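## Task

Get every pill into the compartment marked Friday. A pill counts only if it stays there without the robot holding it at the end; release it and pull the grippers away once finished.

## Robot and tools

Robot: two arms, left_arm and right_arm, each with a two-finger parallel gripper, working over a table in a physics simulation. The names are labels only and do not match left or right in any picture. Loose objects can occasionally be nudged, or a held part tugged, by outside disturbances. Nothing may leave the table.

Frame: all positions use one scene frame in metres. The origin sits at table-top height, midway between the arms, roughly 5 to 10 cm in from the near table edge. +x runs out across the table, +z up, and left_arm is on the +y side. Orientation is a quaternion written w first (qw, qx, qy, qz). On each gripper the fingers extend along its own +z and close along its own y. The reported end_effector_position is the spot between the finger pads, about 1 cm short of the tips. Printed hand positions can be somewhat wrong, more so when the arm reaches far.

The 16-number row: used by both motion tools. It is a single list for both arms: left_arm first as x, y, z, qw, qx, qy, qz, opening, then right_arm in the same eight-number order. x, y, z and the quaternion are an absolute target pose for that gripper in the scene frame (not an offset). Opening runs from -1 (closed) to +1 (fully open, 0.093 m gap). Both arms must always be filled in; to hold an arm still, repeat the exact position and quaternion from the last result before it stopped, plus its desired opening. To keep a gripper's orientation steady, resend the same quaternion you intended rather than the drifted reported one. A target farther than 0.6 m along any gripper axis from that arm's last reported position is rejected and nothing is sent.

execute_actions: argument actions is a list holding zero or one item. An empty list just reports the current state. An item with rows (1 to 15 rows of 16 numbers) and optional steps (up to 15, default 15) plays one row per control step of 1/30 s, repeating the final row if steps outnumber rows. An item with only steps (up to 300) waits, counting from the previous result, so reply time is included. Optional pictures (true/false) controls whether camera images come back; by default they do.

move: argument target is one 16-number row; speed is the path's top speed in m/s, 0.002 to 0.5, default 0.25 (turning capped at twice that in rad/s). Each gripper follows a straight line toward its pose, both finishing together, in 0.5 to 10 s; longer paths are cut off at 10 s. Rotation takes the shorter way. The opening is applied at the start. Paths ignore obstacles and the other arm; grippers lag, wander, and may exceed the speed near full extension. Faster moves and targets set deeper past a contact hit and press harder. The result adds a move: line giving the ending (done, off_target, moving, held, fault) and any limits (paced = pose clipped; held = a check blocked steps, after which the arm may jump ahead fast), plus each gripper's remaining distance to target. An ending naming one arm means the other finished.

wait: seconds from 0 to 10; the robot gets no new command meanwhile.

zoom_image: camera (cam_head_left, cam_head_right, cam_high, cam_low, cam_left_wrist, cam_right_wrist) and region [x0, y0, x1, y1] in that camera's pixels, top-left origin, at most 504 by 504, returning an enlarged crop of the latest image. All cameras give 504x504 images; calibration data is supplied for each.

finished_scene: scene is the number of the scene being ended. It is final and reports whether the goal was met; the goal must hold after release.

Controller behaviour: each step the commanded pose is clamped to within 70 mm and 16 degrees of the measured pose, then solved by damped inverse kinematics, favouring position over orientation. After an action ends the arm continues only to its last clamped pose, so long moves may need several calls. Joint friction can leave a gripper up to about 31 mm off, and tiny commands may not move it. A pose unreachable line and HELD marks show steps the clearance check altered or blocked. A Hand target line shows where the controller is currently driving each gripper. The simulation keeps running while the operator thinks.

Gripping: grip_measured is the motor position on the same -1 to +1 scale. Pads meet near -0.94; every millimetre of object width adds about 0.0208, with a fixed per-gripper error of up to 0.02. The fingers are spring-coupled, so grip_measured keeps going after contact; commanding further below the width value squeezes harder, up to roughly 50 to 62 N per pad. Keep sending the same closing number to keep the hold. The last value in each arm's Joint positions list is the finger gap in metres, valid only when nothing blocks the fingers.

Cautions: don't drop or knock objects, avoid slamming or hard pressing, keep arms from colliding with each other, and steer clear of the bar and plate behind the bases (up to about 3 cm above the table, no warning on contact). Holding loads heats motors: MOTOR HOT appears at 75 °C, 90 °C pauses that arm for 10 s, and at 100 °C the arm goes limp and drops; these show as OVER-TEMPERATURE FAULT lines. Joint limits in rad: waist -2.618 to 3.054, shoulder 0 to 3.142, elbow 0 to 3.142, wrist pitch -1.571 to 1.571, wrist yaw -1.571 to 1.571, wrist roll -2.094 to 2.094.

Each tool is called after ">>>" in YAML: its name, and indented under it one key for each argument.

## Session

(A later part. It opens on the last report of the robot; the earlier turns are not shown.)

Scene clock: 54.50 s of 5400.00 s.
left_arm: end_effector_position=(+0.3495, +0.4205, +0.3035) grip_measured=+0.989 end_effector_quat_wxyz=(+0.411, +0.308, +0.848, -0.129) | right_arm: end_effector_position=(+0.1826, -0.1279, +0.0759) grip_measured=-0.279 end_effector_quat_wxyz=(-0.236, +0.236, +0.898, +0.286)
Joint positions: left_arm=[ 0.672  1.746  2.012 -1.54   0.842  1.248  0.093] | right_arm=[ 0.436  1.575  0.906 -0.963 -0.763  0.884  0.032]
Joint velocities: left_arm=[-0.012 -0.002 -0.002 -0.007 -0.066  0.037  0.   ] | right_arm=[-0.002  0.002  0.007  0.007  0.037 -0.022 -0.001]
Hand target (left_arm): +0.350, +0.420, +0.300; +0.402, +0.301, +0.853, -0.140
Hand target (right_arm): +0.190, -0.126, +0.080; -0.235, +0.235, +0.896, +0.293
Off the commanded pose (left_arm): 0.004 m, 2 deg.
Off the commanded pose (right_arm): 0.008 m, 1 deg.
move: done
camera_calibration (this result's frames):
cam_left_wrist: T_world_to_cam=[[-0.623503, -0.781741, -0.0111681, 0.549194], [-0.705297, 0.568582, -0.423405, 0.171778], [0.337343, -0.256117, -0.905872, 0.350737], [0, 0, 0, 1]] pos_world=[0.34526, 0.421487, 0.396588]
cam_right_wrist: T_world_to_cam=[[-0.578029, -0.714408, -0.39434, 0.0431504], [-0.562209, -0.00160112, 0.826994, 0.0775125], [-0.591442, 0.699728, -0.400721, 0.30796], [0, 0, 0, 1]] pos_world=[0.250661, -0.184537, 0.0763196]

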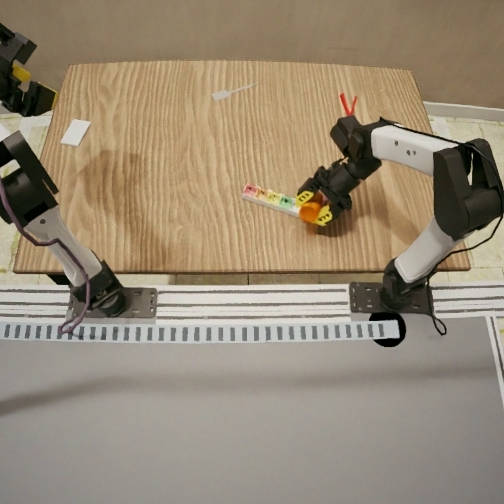

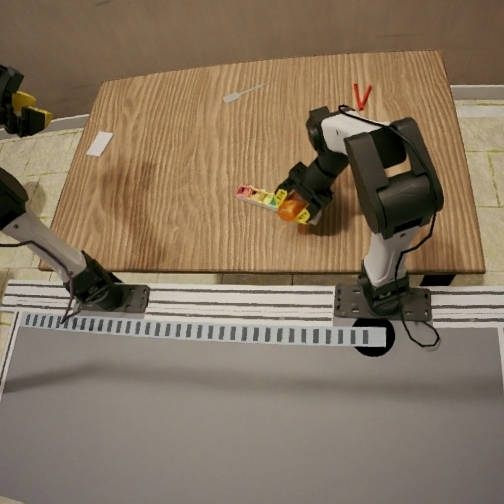

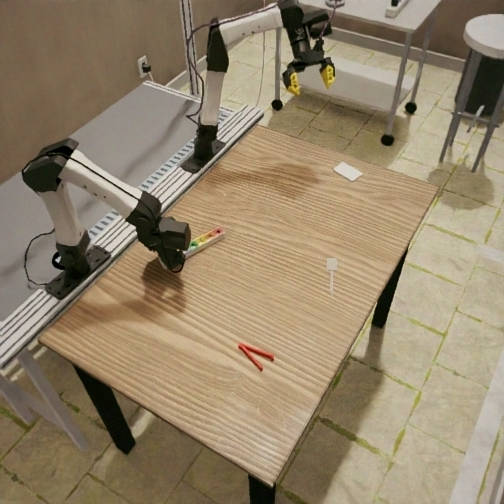

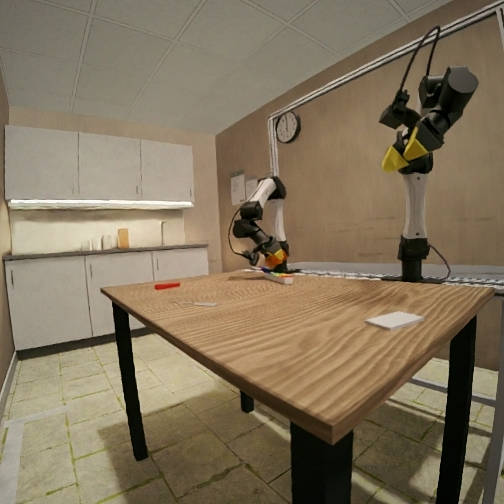

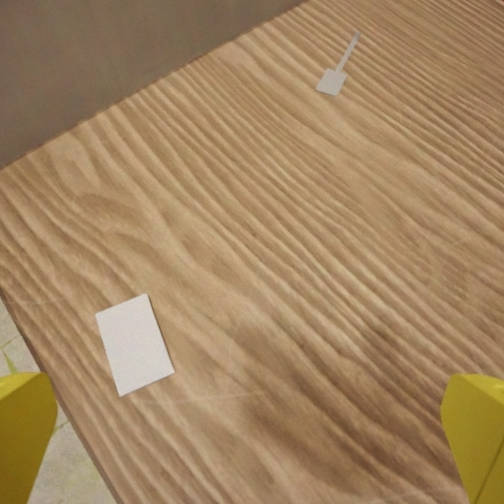

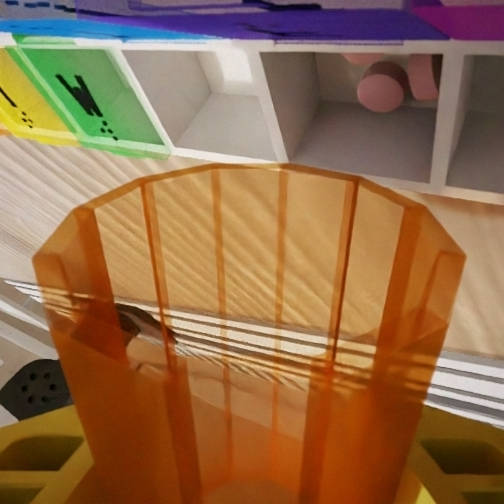

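>>> move:
  target: [0.35,0.42,0.3,0.4,0.3,0.85,-0.14,1, 0.16,-0.15,0.11,0.169,0.133,0.948,0.231,-0.32]
  speed: 0.15

>>> move:
  target: [0.35,0.42,0.3,0.4,0.3,0.85,-0.14,1, 0.25,0.22,0.085,0.567,-0.402,0.618,0.368,-0.32]

>>> move:
  target: [0.35,0.42,0.3,0.4,0.3,0.85,-0.14,1, 0.26,0.245,0.039,0.567,-0.402,0.618,0.368,-0.32]
  speed: 0.03

Scene clock: 59.50 s of 5400.00 s.
left_arm: end_effector_position=(+0.3495, +0.4205, +0.3035) grip_measured=+0.989 end_effector_quat_wxyz=(+0.411, +0.308, +0.848, -0.129) | right_arm: end_effector_position=(+0.1623, -0.1508, +0.1095) grip_measured=-0.279 end_effector_quat_wxyz=(+0.166, +0.132, +0.950, +0.231)
Joint positions: left_arm=[ 0.672  1.746  2.012 -1.54   0.842  1.248  0.093] | right_arm=[ 0.894  0.89   0.641 -0.759  0.011  1.122  0.032]
Joint velocities: left_arm=[-0.002  0.002  0.022  0.007 -0.022  0.022 -0.   ] | right_arm=[-0.007 -0.007 -0.007  0.022  0.037  0.022 -0.001]
Hand target (left_arm): +0.350, +0.420, +0.300; +0.402, +0.301, +0.853, -0.140
Hand target (right_arm): +0.161, -0.152, +0.106; +0.171, +0.133, +0.948, +0.234
Off the commanded pose (left_arm): 0.004 m, 2 deg.
Off the commanded pose (right_arm): 0.003 m, 0 deg.
move: done
camera_calibration (this result's frames):
cam_left_wrist: T_world_to_cam=[[-0.623503, -0.781741, -0.0111681, 0.549194], [-0.705297, 0.568582, -0.423405, 0.171778], [0.337343, -0.256117, -0.905872, 0.350737], [0, 0, 0, 1]] pos_world=[0.34526, 0.421487, 0.396588]
cam_right_wrist: T_world_to_cam=[[-0.191871, -0.848559, -0.493086, -0.0438026], [-0.979719, 0.136036, 0.147123, 0.201261], [-0.0577651, 0.511314, -0.85745, 0.260508], [0, 0, 0, 1]] pos_world=[0.203823, -0.197749, 0.172164]

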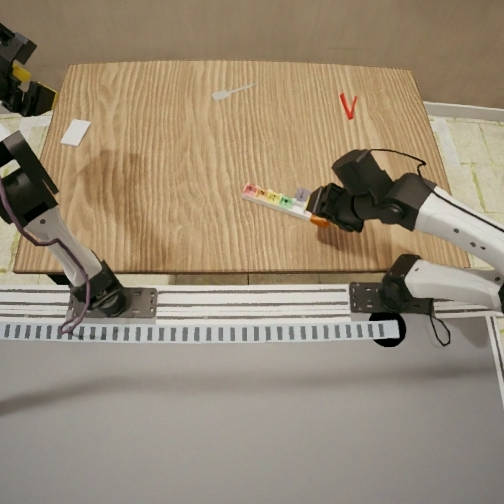

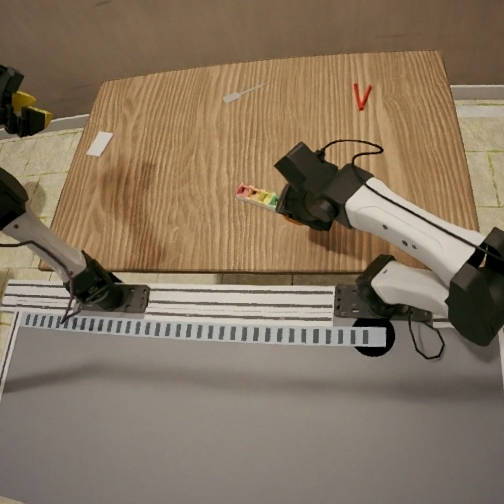

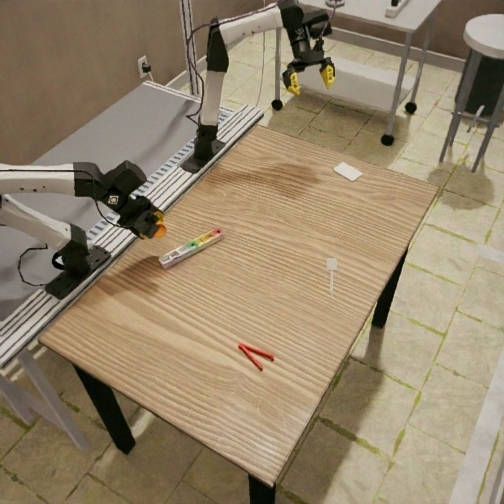

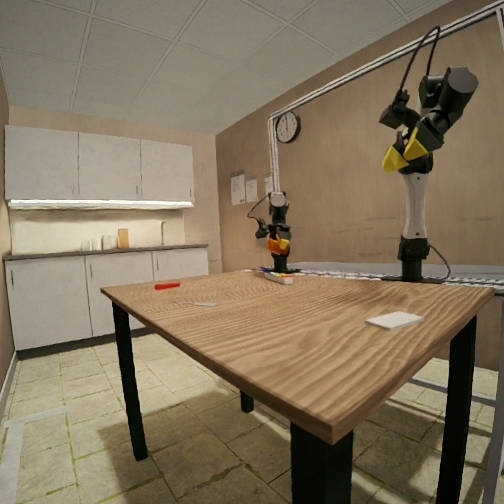

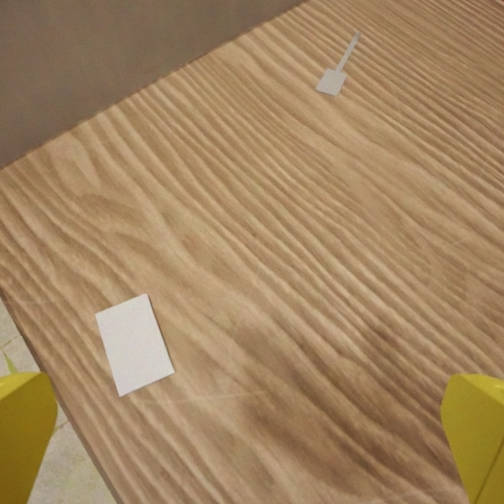

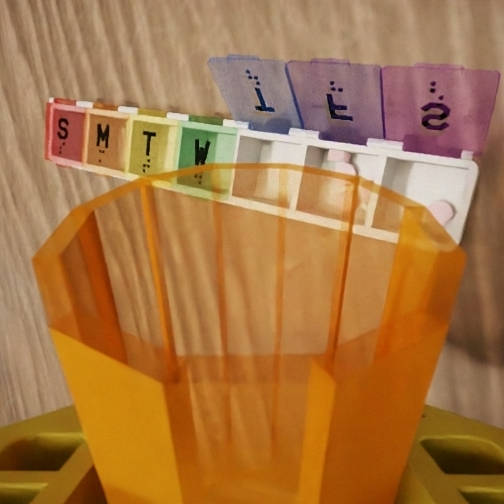

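Scene clock: 63.20 s of 5400.00 s.
left_arm: end_effector_position=(+0.3495, +0.4205, +0.3035) grip_measured=+0.989 end_effector_quat_wxyz=(+0.411, +0.308, +0.848, -0.129) | right_arm: end_effector_position=(+0.2398, +0.2185, +0.0800) grip_measured=-0.278 end_effector_quat_wxyz=(+0.552, -0.409, +0.627, +0.366)
Joint positions: left_arm=[ 0.672  1.746  2.012 -1.54   0.842  1.248  0.093] | right_arm=[ 1.212  2.303  1.157  1.013 -0.002  0.021  0.032]
Joint velocities: left_arm=[-0.002  0.002 -0.007  0.007 -0.051  0.051 -0.002] | right_arm=[-0.007 -0.002  0.012 -0.007 -0.066 -0.11  -0.001]
Hand target (left_arm): +0.350, +0.420, +0.300; +0.402, +0.301, +0.853, -0.140
Hand target (right_arm): +0.246, +0.223, +0.088; +0.564, -0.405, +0.617, +0.370
Off the commanded pose (left_arm): 0.004 m, 2 deg.
Off the commanded pose (right_arm): 0.011 m, 2 deg.
move: off_target (right_arm)
camera_calibration (this result's frames):
cam_left_wrist: T_world_to_cam=[[-0.623503, -0.781741, -0.0111681, 0.549194], [-0.705297, 0.568582, -0.423405, 0.171778], [0.337343, -0.256117, -0.905872, 0.350737], [0, 0, 0, 1]] pos_world=[0.34526, 0.421487, 0.396588]
cam_right_wrist: T_world_to_cam=[[0.918879, -0.393395, -0.0300248, -0.132969], [-0.237352, -0.490398, -0.838555, 0.268989], [0.315159, 0.777657, -0.54399, -0.121841], [0, 0, 0, 1]] pos_world=[0.224427, 0.174353, 0.15529]

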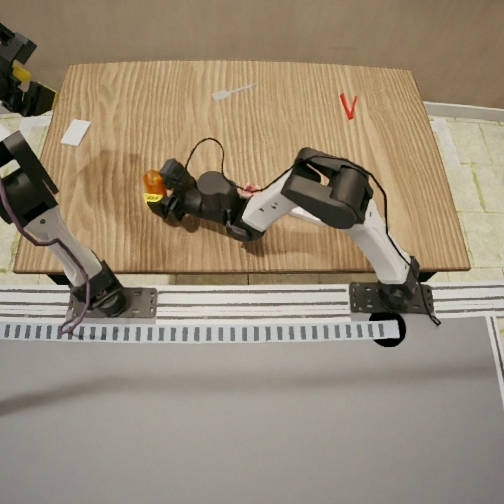

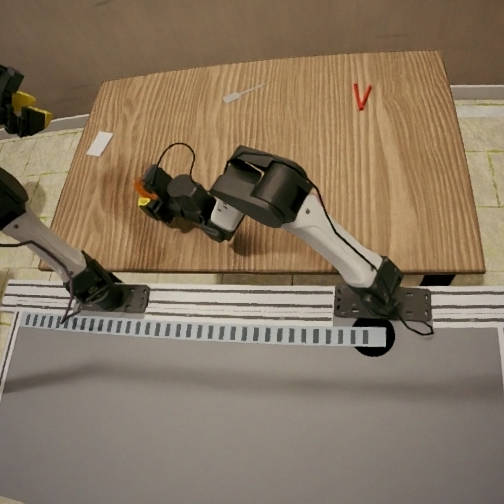

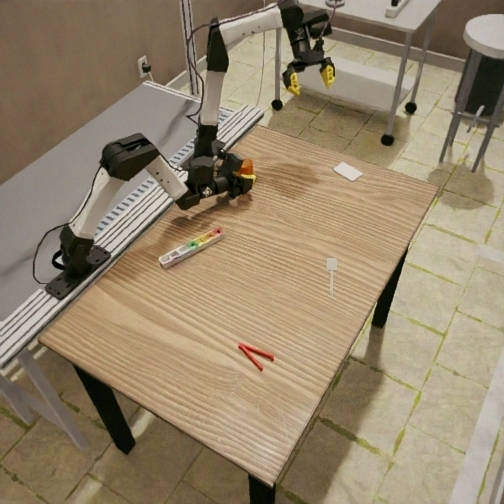

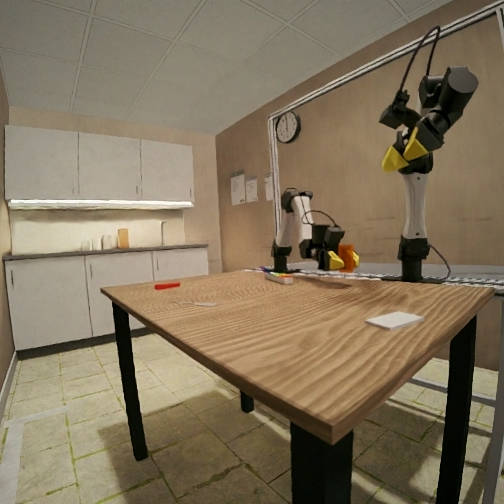

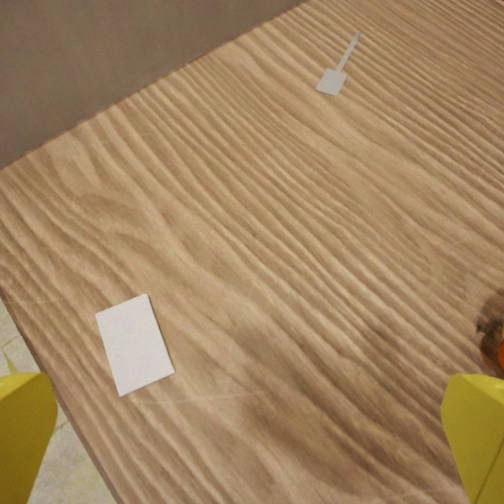

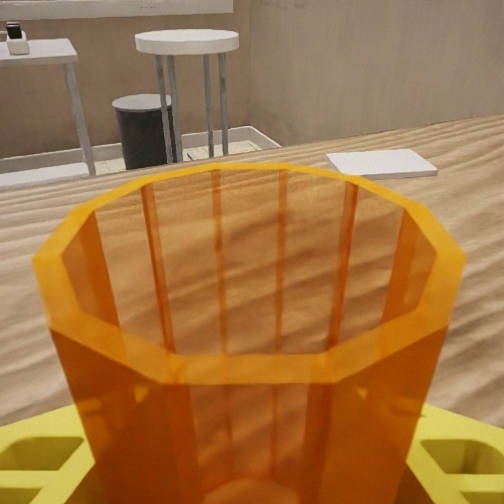

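Scene clock: 65.20 s of 5400.00 s.
left_arm: end_effector_position=(+0.3495, +0.4205, +0.3035) grip_measured=+0.989 end_effector_quat_wxyz=(+0.411, +0.308, +0.848, -0.129) | right_arm: end_effector_position=(+0.2512, +0.2434, +0.0370) grip_measured=-0.278 end_effector_quat_wxyz=(+0.558, -0.407, +0.622, +0.369)
Joint positions: left_arm=[ 0.672  1.746  2.012 -1.54   0.842  1.248  0.093] | right_arm=[ 1.212  2.509  1.314  1.079 -0.002  0.018  0.032]
Joint velocities: left_arm=[-0.002  0.002  0.002 -0.022 -0.007  0.037  0.   ] | right_arm=[ 0.007  0.002  0.002  0.051 -0.007  0.037  0.001]
Hand target (left_arm): +0.350, +0.420, +0.300; +0.402, +0.301, +0.853, -0.140
Hand target (right_arm): +0.260, +0.245, +0.040; +0.567, -0.402, +0.618, +0.368
Off the commanded pose (left_arm): 0.004 m, 2 deg.
Off the commanded pose (right_arm): 0.009 m, 1 deg.
move: done
camera_calibration (this result's frames):
cam_left_wrist: T_world_to_cam=[[-0.623503, -0.781741, -0.0111681, 0.549194], [-0.705297, 0.568582, -0.423405, 0.171778], [0.337343, -0.256117, -0.905872, 0.350737], [0, 0, 0, 1]] pos_world=[0.34526, 0.421487, 0.396588]
cam_right_wrist: T_world_to_cam=[[0.919384, -0.392438, -0.0269402, -0.135412], [-0.228987, -0.478257, -0.847841, 0.243167], [0.319841, 0.785661, -0.529565, -0.171902], [0, 0, 0, 1]] pos_world=[0.235159, 0.198212, 0.111486]

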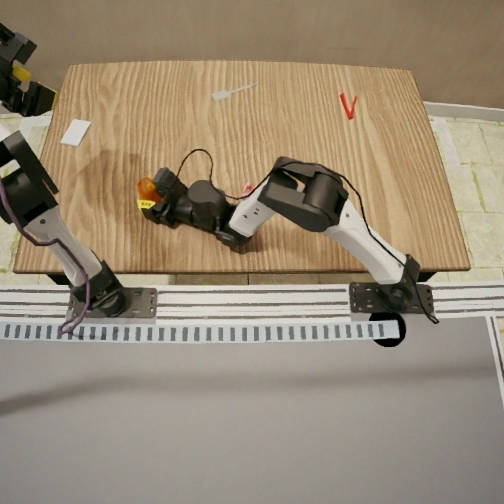

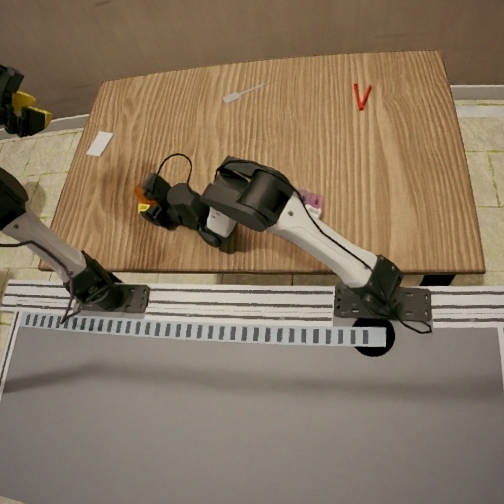

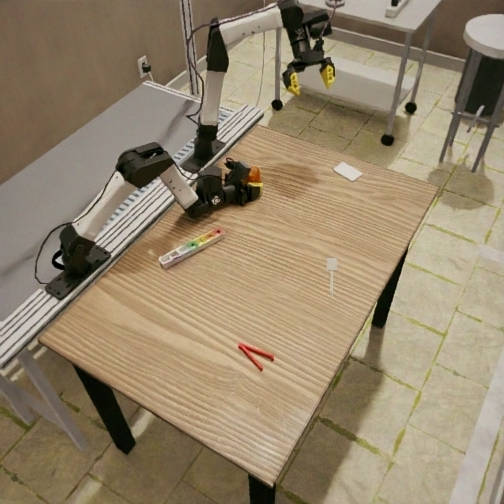

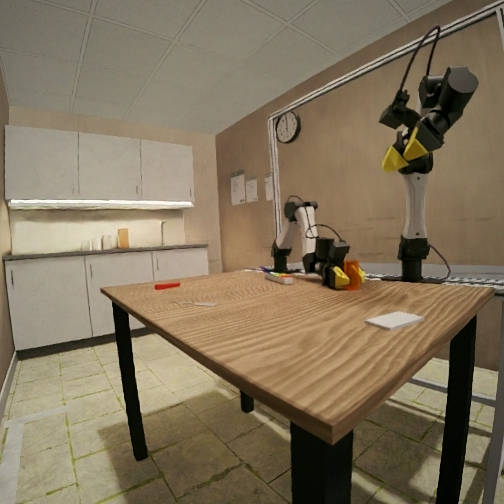

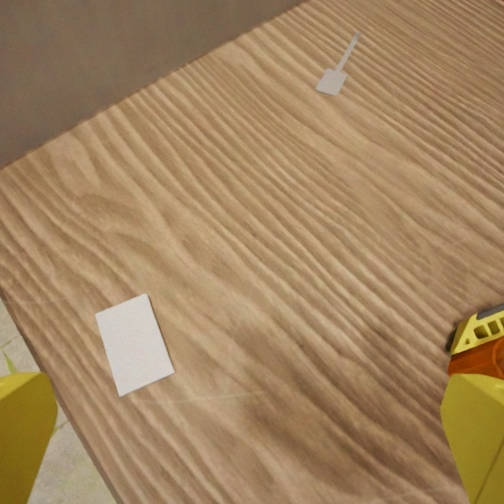

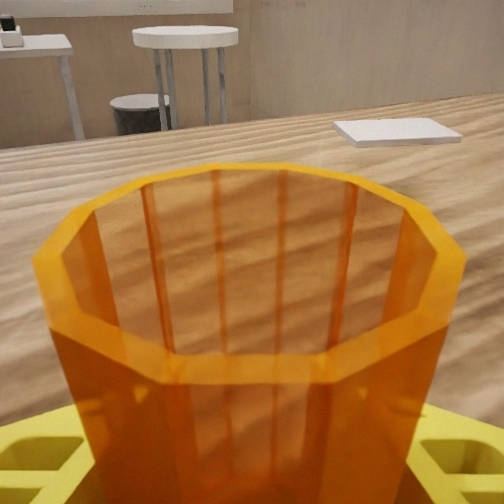

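>>> move:
  target: [0.35,0.42,0.3,0.4,0.3,0.85,-0.14,1, 0.26,0.245,0.039,0.567,-0.402,0.618,0.368,1]

>>> move:
  target: [0.35,0.42,0.3,0.4,0.3,0.85,-0.14,1, 0.21,0.14,0.09,0.567,-0.402,0.618,0.368,1]
  speed: 0.15

>>> move:
  target: [0.33,0.10,0.2,0.27,0.65,0.65,-0.27,1, 0.20,-0.19,0.09,0,-0.574,0.819,0,-0.62]

Scene clock: 66.53 s of 5400.00 s.
left_arm: end_effector_position=(+0.3495, +0.4205, +0.3035) grip_measured=+0.989 end_effector_quat_wxyz=(+0.411, +0.308, +0.848, -0.129) | right_arm: end_effector_position=(+0.2513, +0.2435, +0.0369) grip_measured=+0.988 end_effector_quat_wxyz=(+0.558, -0.407, +0.622, +0.369)
Joint positions: left_arm=[ 0.672  1.746  2.012 -1.54   0.842  1.248  0.093] | right_arm=[ 1.212  2.509  1.315  1.079 -0.002  0.018  0.093]
Joint velocities: left_arm=[-0.007  0.017 -0.017  0.007 -0.051  0.051  0.   ] | right_arm=[-0.007  0.002  0.002 -0.007 -0.037 -0.022 -0.001]
Hand target (left_arm): +0.350, +0.420, +0.300; +0.402, +0.301, +0.853, -0.140
Hand target (right_arm): +0.260, +0.245, +0.039; +0.567, -0.402, +0.618, +0.368
Off the commanded pose (left_arm): 0.004 m, 2 deg.
Off the commanded pose (right_arm): 0.009 m, 1 deg.
move: done
camera_calibration (this result's frames):
cam_left_wrist: T_world_to_cam=[[-0.623503, -0.781741, -0.0111681, 0.549194], [-0.705297, 0.568582, -0.423405, 0.171778], [0.337343, -0.256117, -0.905872, 0.350737], [0, 0, 0, 1]] pos_world=[0.34526, 0.421487, 0.396588]
cam_right_wrist: T_world_to_cam=[[0.919409, -0.392405, -0.026561, -0.135443], [-0.228673, -0.478393, -0.847849, 0.243085], [0.319994, 0.785594, -0.529571, -0.172018], [0, 0, 0, 1]] pos_world=[0.235159, 0.198277, 0.111406]

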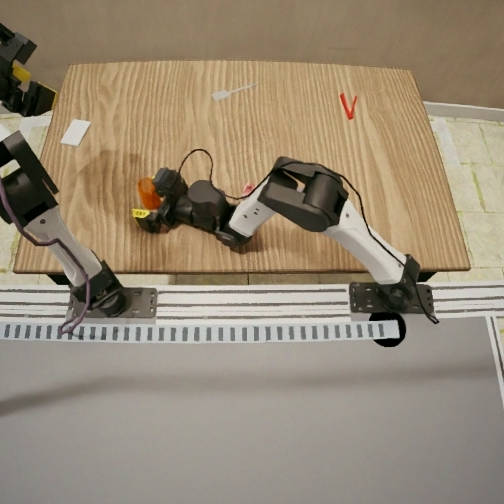

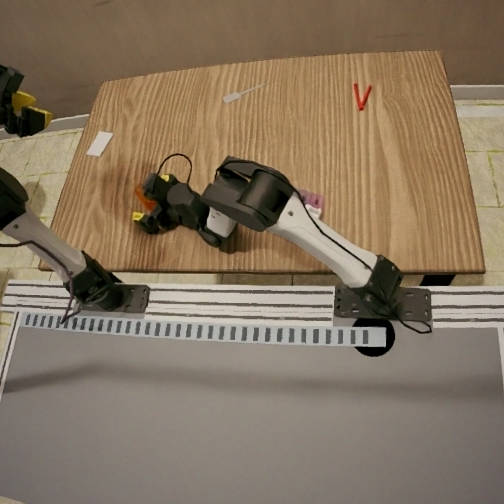

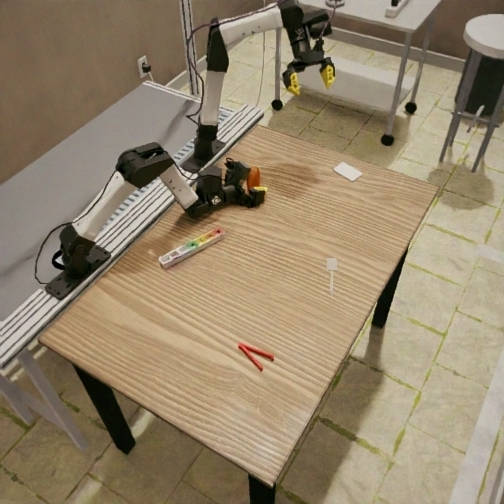

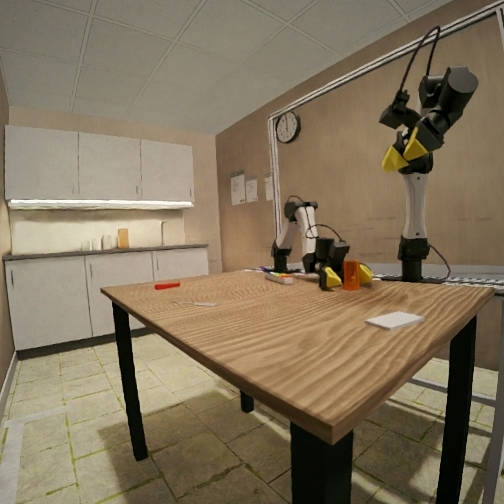

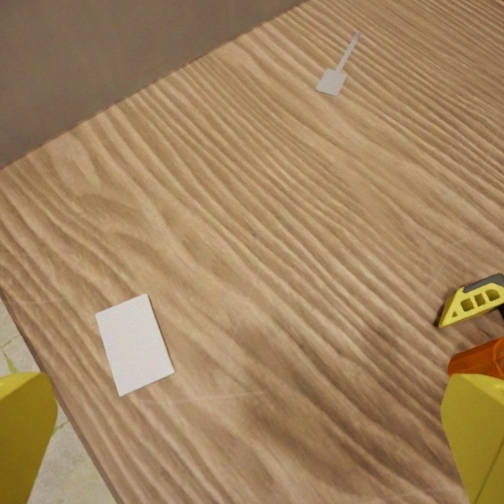

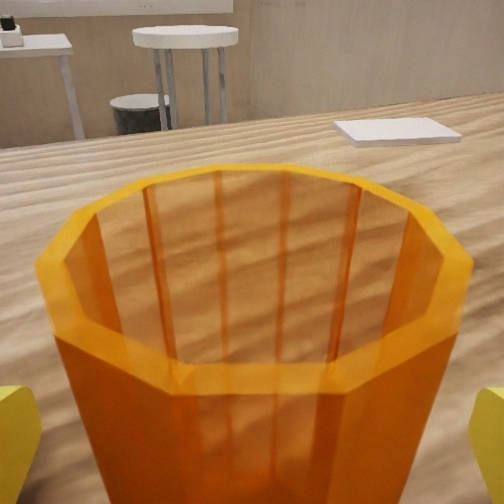

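Scene clock: 67.77 s of 5400.00 s.
left_arm: end_effector_position=(+0.3495, +0.4205, +0.3035) grip_measured=+0.989 end_effector_quat_wxyz=(+0.411, +0.308, +0.848, -0.129) | right_arm: end_effector_position=(+0.2085, +0.1459, +0.0843) grip_measured=+0.988 end_effector_quat_wxyz=(+0.561, -0.406, +0.619, +0.371)
Joint positions: left_arm=[ 0.672  1.746  2.012 -1.54   0.842  1.248  0.093] | right_arm=[ 1.212  2.137  0.781  1.25  -0.002  0.017  0.093]
Joint velocities: left_arm=[-0.012 -0.007 -0.007  0.051  0.037 -0.081  0.   ] | right_arm=[-0.002  0.007  0.002  0.037  0.022  0.066 -0.   ]
Hand target (left_arm): +0.350, +0.420, +0.300; +0.402, +0.301, +0.853, -0.140
Hand target (right_arm): +0.211, +0.139, +0.089; +0.567, -0.402, +0.618, +0.368
Off the commanded pose (left_arm): 0.004 m, 2 deg.
Off the commanded pose (right_arm): 0.008 m, 1 deg.
move: done
camera_calibration (this result's frames):
cam_left_wrist: T_world_to_cam=[[-0.623503, -0.781741, -0.0111681, 0.549194], [-0.705297, 0.568582, -0.423405, 0.171778], [0.337343, -0.256117, -0.905872, 0.350737], [0, 0, 0, 1]] pos_world=[0.34526, 0.421487, 0.396588]
cam_right_wrist: T_world_to_cam=[[0.919591, -0.392005, -0.0261426, -0.133255], [-0.224952, -0.470816, -0.85307, 0.225311], [0.3221, 0.790357, -0.521141, -0.0584558], [0, 0, 0, 1]] pos_world=[0.192053, 0.100044, 0.158259]

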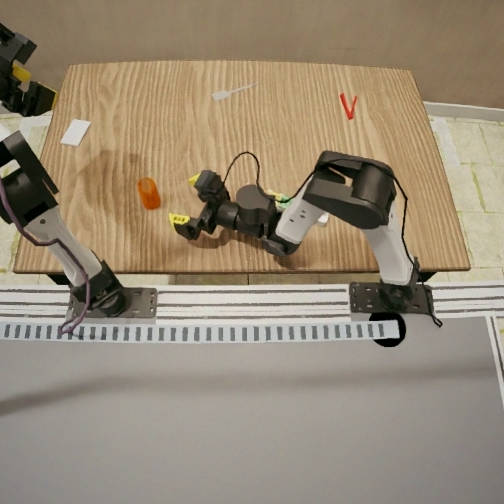

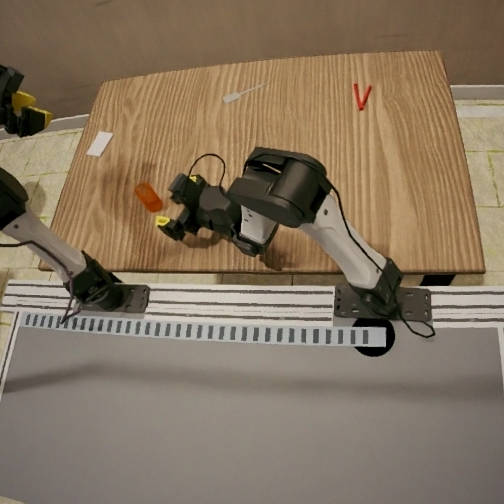

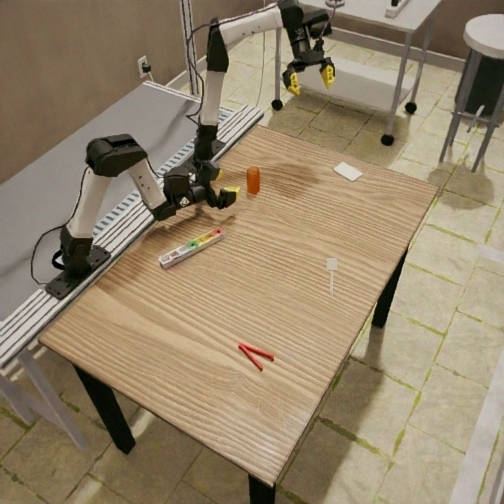

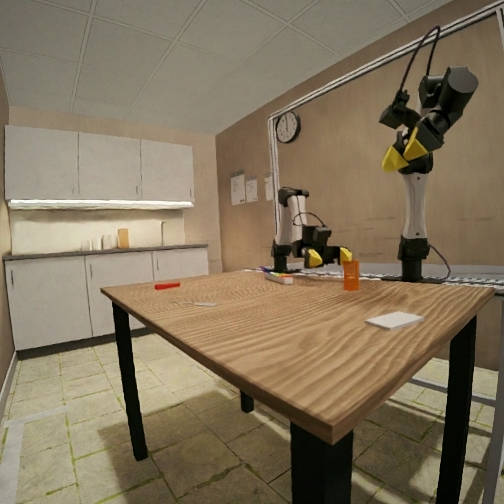

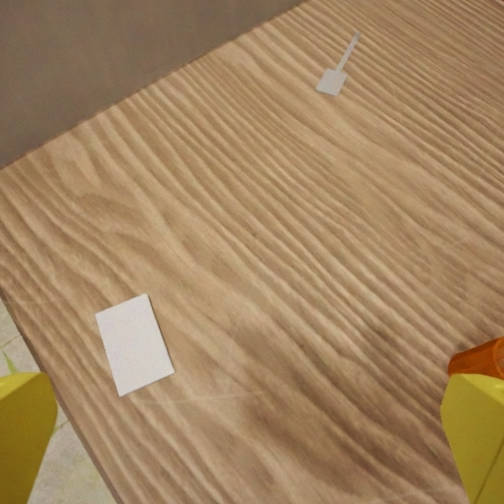

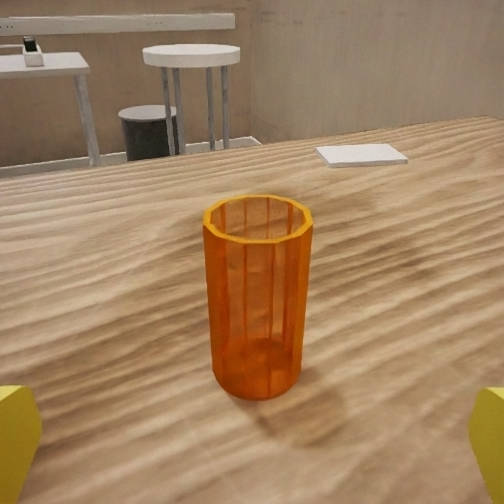

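Scene clock: 71.30 s of 5400.00 s.
left_arm: end_effector_position=(+0.3266, +0.1040, +0.2008) grip_measured=+0.989 end_effector_quat_wxyz=(+0.274, +0.647, +0.651, -0.286) | right_arm: end_effector_position=(+0.1948, -0.1923, +0.0873) grip_measured=-0.619 end_effector_quat_wxyz=(+0.001, -0.569, +0.823, +0.002)
Joint positions: left_arm=[-0.243  1.748  1.61  -1.214  0.77   1.238  0.093] | right_arm=[ 0.654  1.444  1.027 -1.168 -0.011 -0.604  0.016]
Joint velocities: left_arm=[-0.002 -0.002  0.002 -0.022 -0.037 -0.007 -0.   ] | right_arm=[-0.002 -0.012 -0.007 -0.007 -0.007 -0.007 -0.   ]
Hand target (left_arm): +0.332, +0.101, +0.200; +0.274, +0.650, +0.652, -0.279
Hand target (right_arm): +0.202, -0.191, +0.091; +0.003, -0.568, +0.823, -0.002
Off the commanded pose (left_arm): 0.005 m, 2 deg.
Off the commanded pose (right_arm): 0.006 m, 1 deg.
move: done
camera_calibration (this result's frames):
cam_left_wrist: T_world_to_cam=[[-0.99911, -0.00720502, 0.0415654, 0.317938], [-0.0213839, 0.935836, -0.351786, 0.0161104], [-0.0363638, -0.352361, -0.935157, 0.322345], [0, 0, 0, 1]] pos_world=[0.329722, 0.100796, 0.293895]
cam_right_wrist: T_world_to_cam=[[0.927372, -0.374041, -0.00866108, -0.252751], [-0.333631, -0.837215, 0.433314, -0.09603], [-0.169328, -0.398954, -0.901201, 0.115065], [0, 0, 0, 1]] pos_world=[0.221839, -0.129031, 0.143119]

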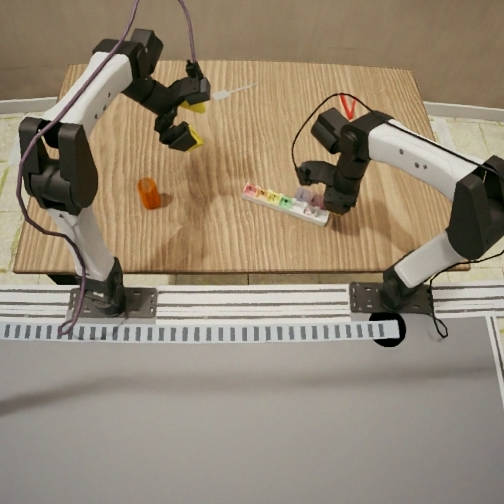

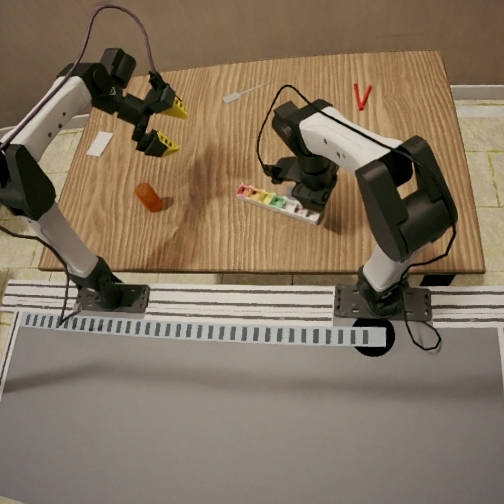

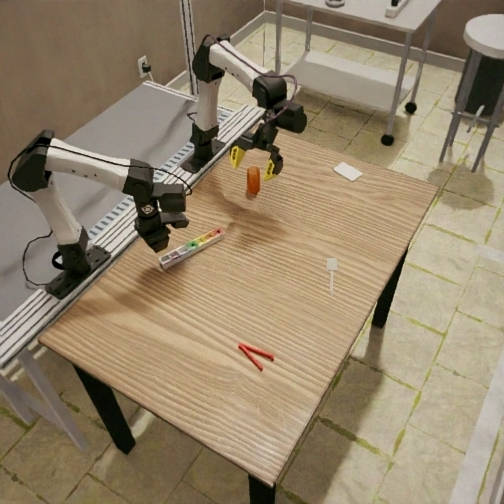

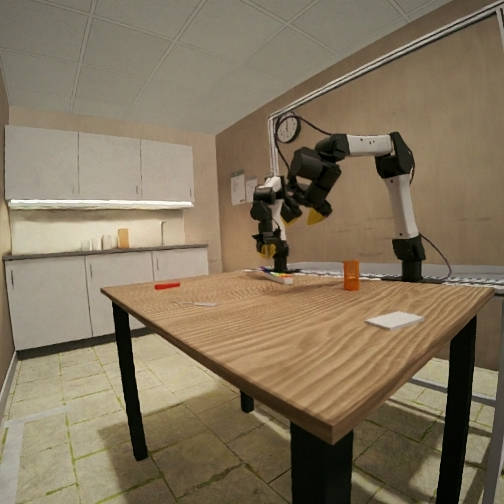

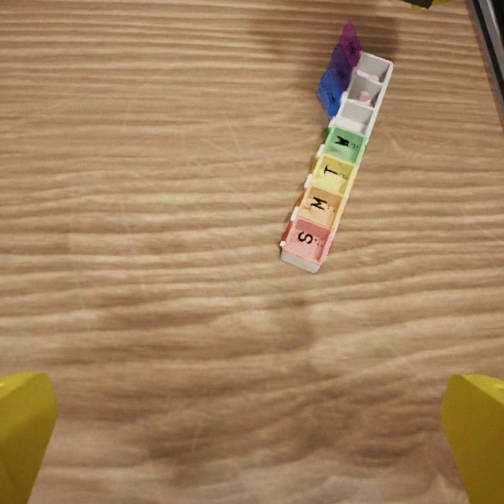

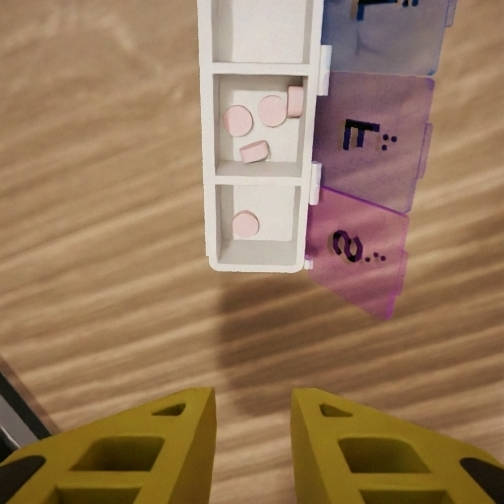

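>>> move:
  target: [0.272,-0.02,0.07,0.149,0.791,0.554,-0.212,0.5, 0.205,-0.181,0.065,0,0.174,0.985,0,-0.48]
  speed: 0.2

Scene clock: 78.53 s of 5400.00 s.
left_arm: end_effector_position=(+0.2725, -0.0163, +0.0771) grip_measured=+0.502 end_effector_quat_wxyz=(+0.152, +0.789, +0.553, -0.222) | right_arm: end_effector_position=(+0.2083, -0.1799, +0.0743) grip_measured=-0.481 end_effector_quat_wxyz=(+0.007, +0.173, +0.985, +0.010)
Joint positions: left_arm=[-0.678  1.971  1.51  -0.938  0.498  1.201  0.069] | right_arm=[ 0.665  1.504  1.027 -1.086 -0.01   0.965  0.022]
Joint velocities: left_arm=[ 0.012  0.002  0.007 -0.037 -0.022 -0.007  0.001] | right_arm=[-0.007 -0.017 -0.007 -0.022 -0.007  0.081  0.001]
Hand target (left_arm): +0.273, -0.021, +0.070; +0.147, +0.790, +0.554, -0.217
Hand target (right_arm): +0.205, -0.181, +0.066; +0.000, +0.174, +0.985, -0.000
Off the commanded pose (left_arm): 0.008 m, 1 deg.
Off the commanded pose (right_arm): 0.010 m, 1 deg.
move: done
camera_calibration (this result's frames):
cam_left_wrist: T_world_to_cam=[[-0.943977, 0.32902, 0.0255661, 0.25979], [0.325655, 0.941261, -0.0893079, -0.0306856], [-0.0534485, -0.0759788, -0.995676, 0.176114], [0, 0, 0, 1]] pos_world=[0.264642, -0.0432122, 0.16597]
cam_right_wrist: T_world_to_cam=[[-0.361646, -0.931882, -0.0284489, -0.0911542], [-0.847026, 0.315659, 0.427676, 0.239279], [-0.389563, 0.178764, -0.903484, 0.260574], [0, 0, 0, 1]] pos_world=[0.271219, -0.207056, 0.130498]

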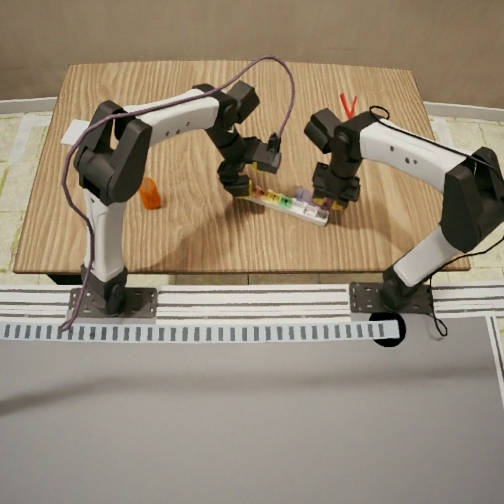

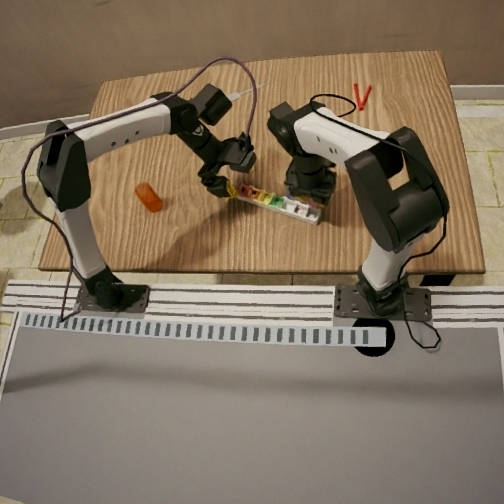

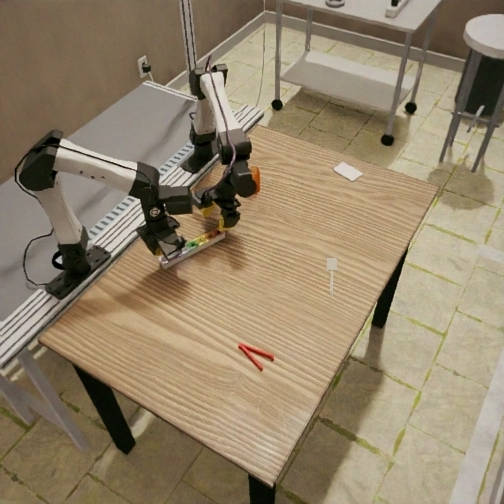

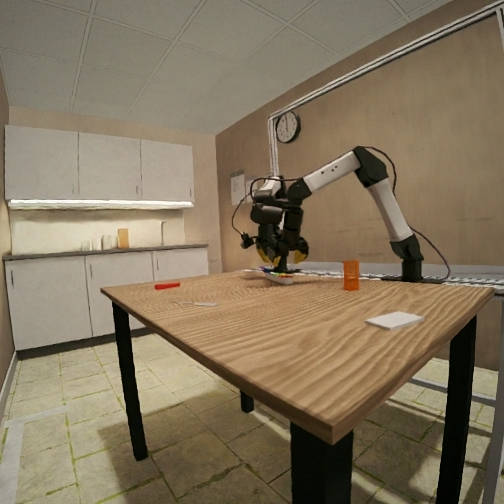

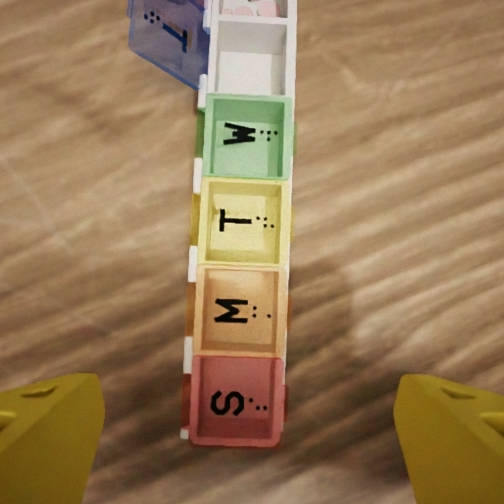

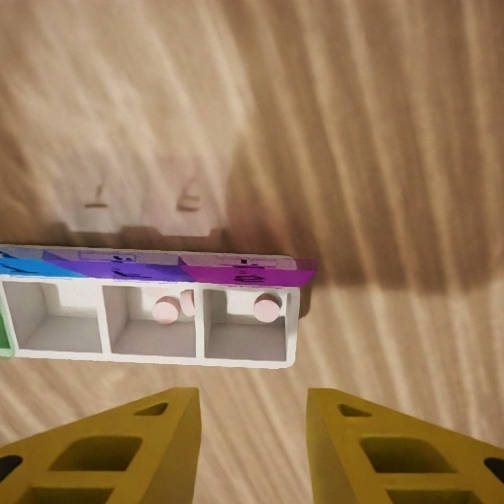

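>>> move:
  target: [0.278,-0.013,0.016,0.149,0.791,0.554,-0.212,0.5, 0.194,-0.174,0.042,0,-0.574,0.819,0,-0.44]
  speed: 0.2

Scene clock: 83.57 s of 5400.00 s.
left_arm: end_effector_position=(+0.2788, -0.0213, +0.0332) grip_measured=+0.502 end_effector_quat_wxyz=(+0.164, +0.791, +0.548, -0.215) | right_arm: end_effector_position=(+0.1990, -0.1721, +0.0518) grip_measured=-0.441 end_effector_quat_wxyz=(+0.013, -0.568, +0.823, +0.002)
Joint positions: left_arm=[-0.678  2.026  1.404 -0.749  0.493  1.204  0.069] | right_arm=[ 0.713  1.515  0.945 -0.989 -0.01  -0.542  0.024]
Joint velocities: left_arm=[-0.012  0.002  0.002 -0.022 -0.051  0.022  0.001] | right_arm=[-0.007  0.007  0.007  0.022 -0.007 -0.051 -0.   ]
Hand target (left_arm): +0.278, -0.013, +0.017; +0.149, +0.791, +0.554, -0.212
Hand target (right_arm): +0.194, -0.175, +0.042; -0.000, -0.574, +0.819, -0.000
Off the commanded pose (left_arm): 0.019 m, 2 deg.
Off the commanded pose (right_arm): 0.011 m, 2 deg.
move: off_target (left_arm, right_arm)
camera_calibration (this result's frames):
cam_left_wrist: T_world_to_cam=[[-0.943787, 0.330524, -0.00456445, 0.269486], [0.329476, 0.939501, -0.0937149, -0.0329728], [-0.0266867, -0.0899507, -0.995589, 0.124625], [0, 0, 0, 1]] pos_world=[0.268526, -0.0468834, 0.122215]
cam_right_wrist: T_world_to_cam=[[0.926465, -0.376347, 0.00495981, -0.250336], [-0.344276, -0.842042, 0.415259, -0.0600262], [-0.152105, -0.38643, -0.90969, 0.0909679], [0, 0, 0, 1]] pos_world=[0.225099, -0.109605, 0.108921]

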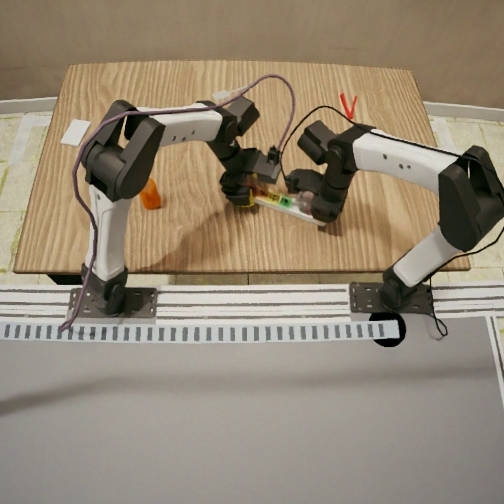

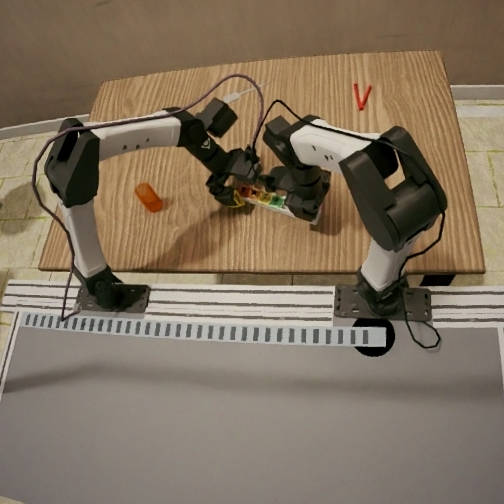

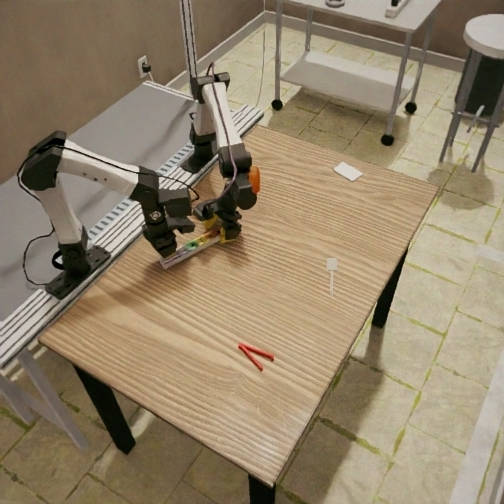

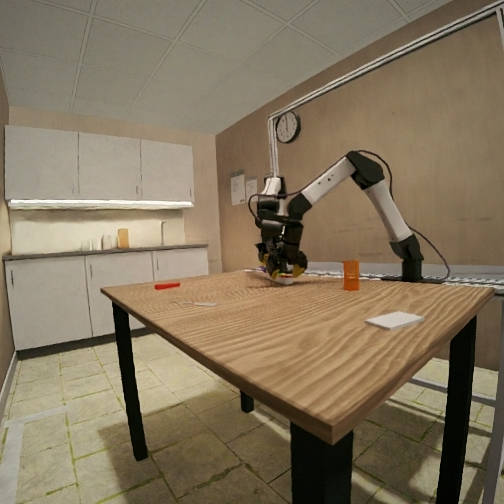

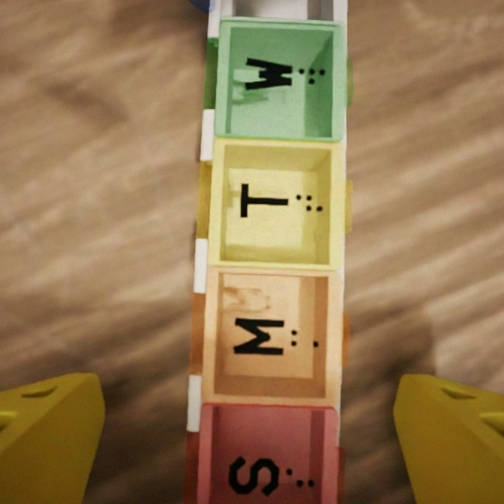

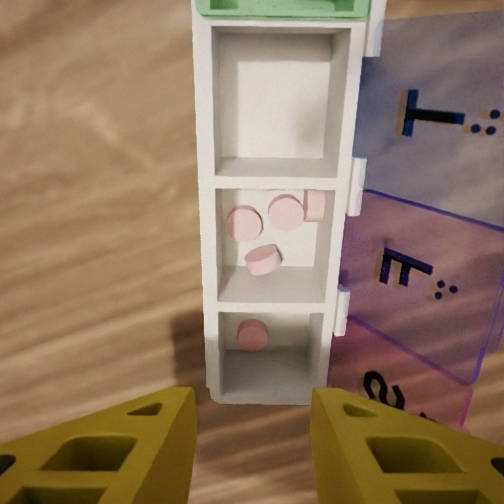

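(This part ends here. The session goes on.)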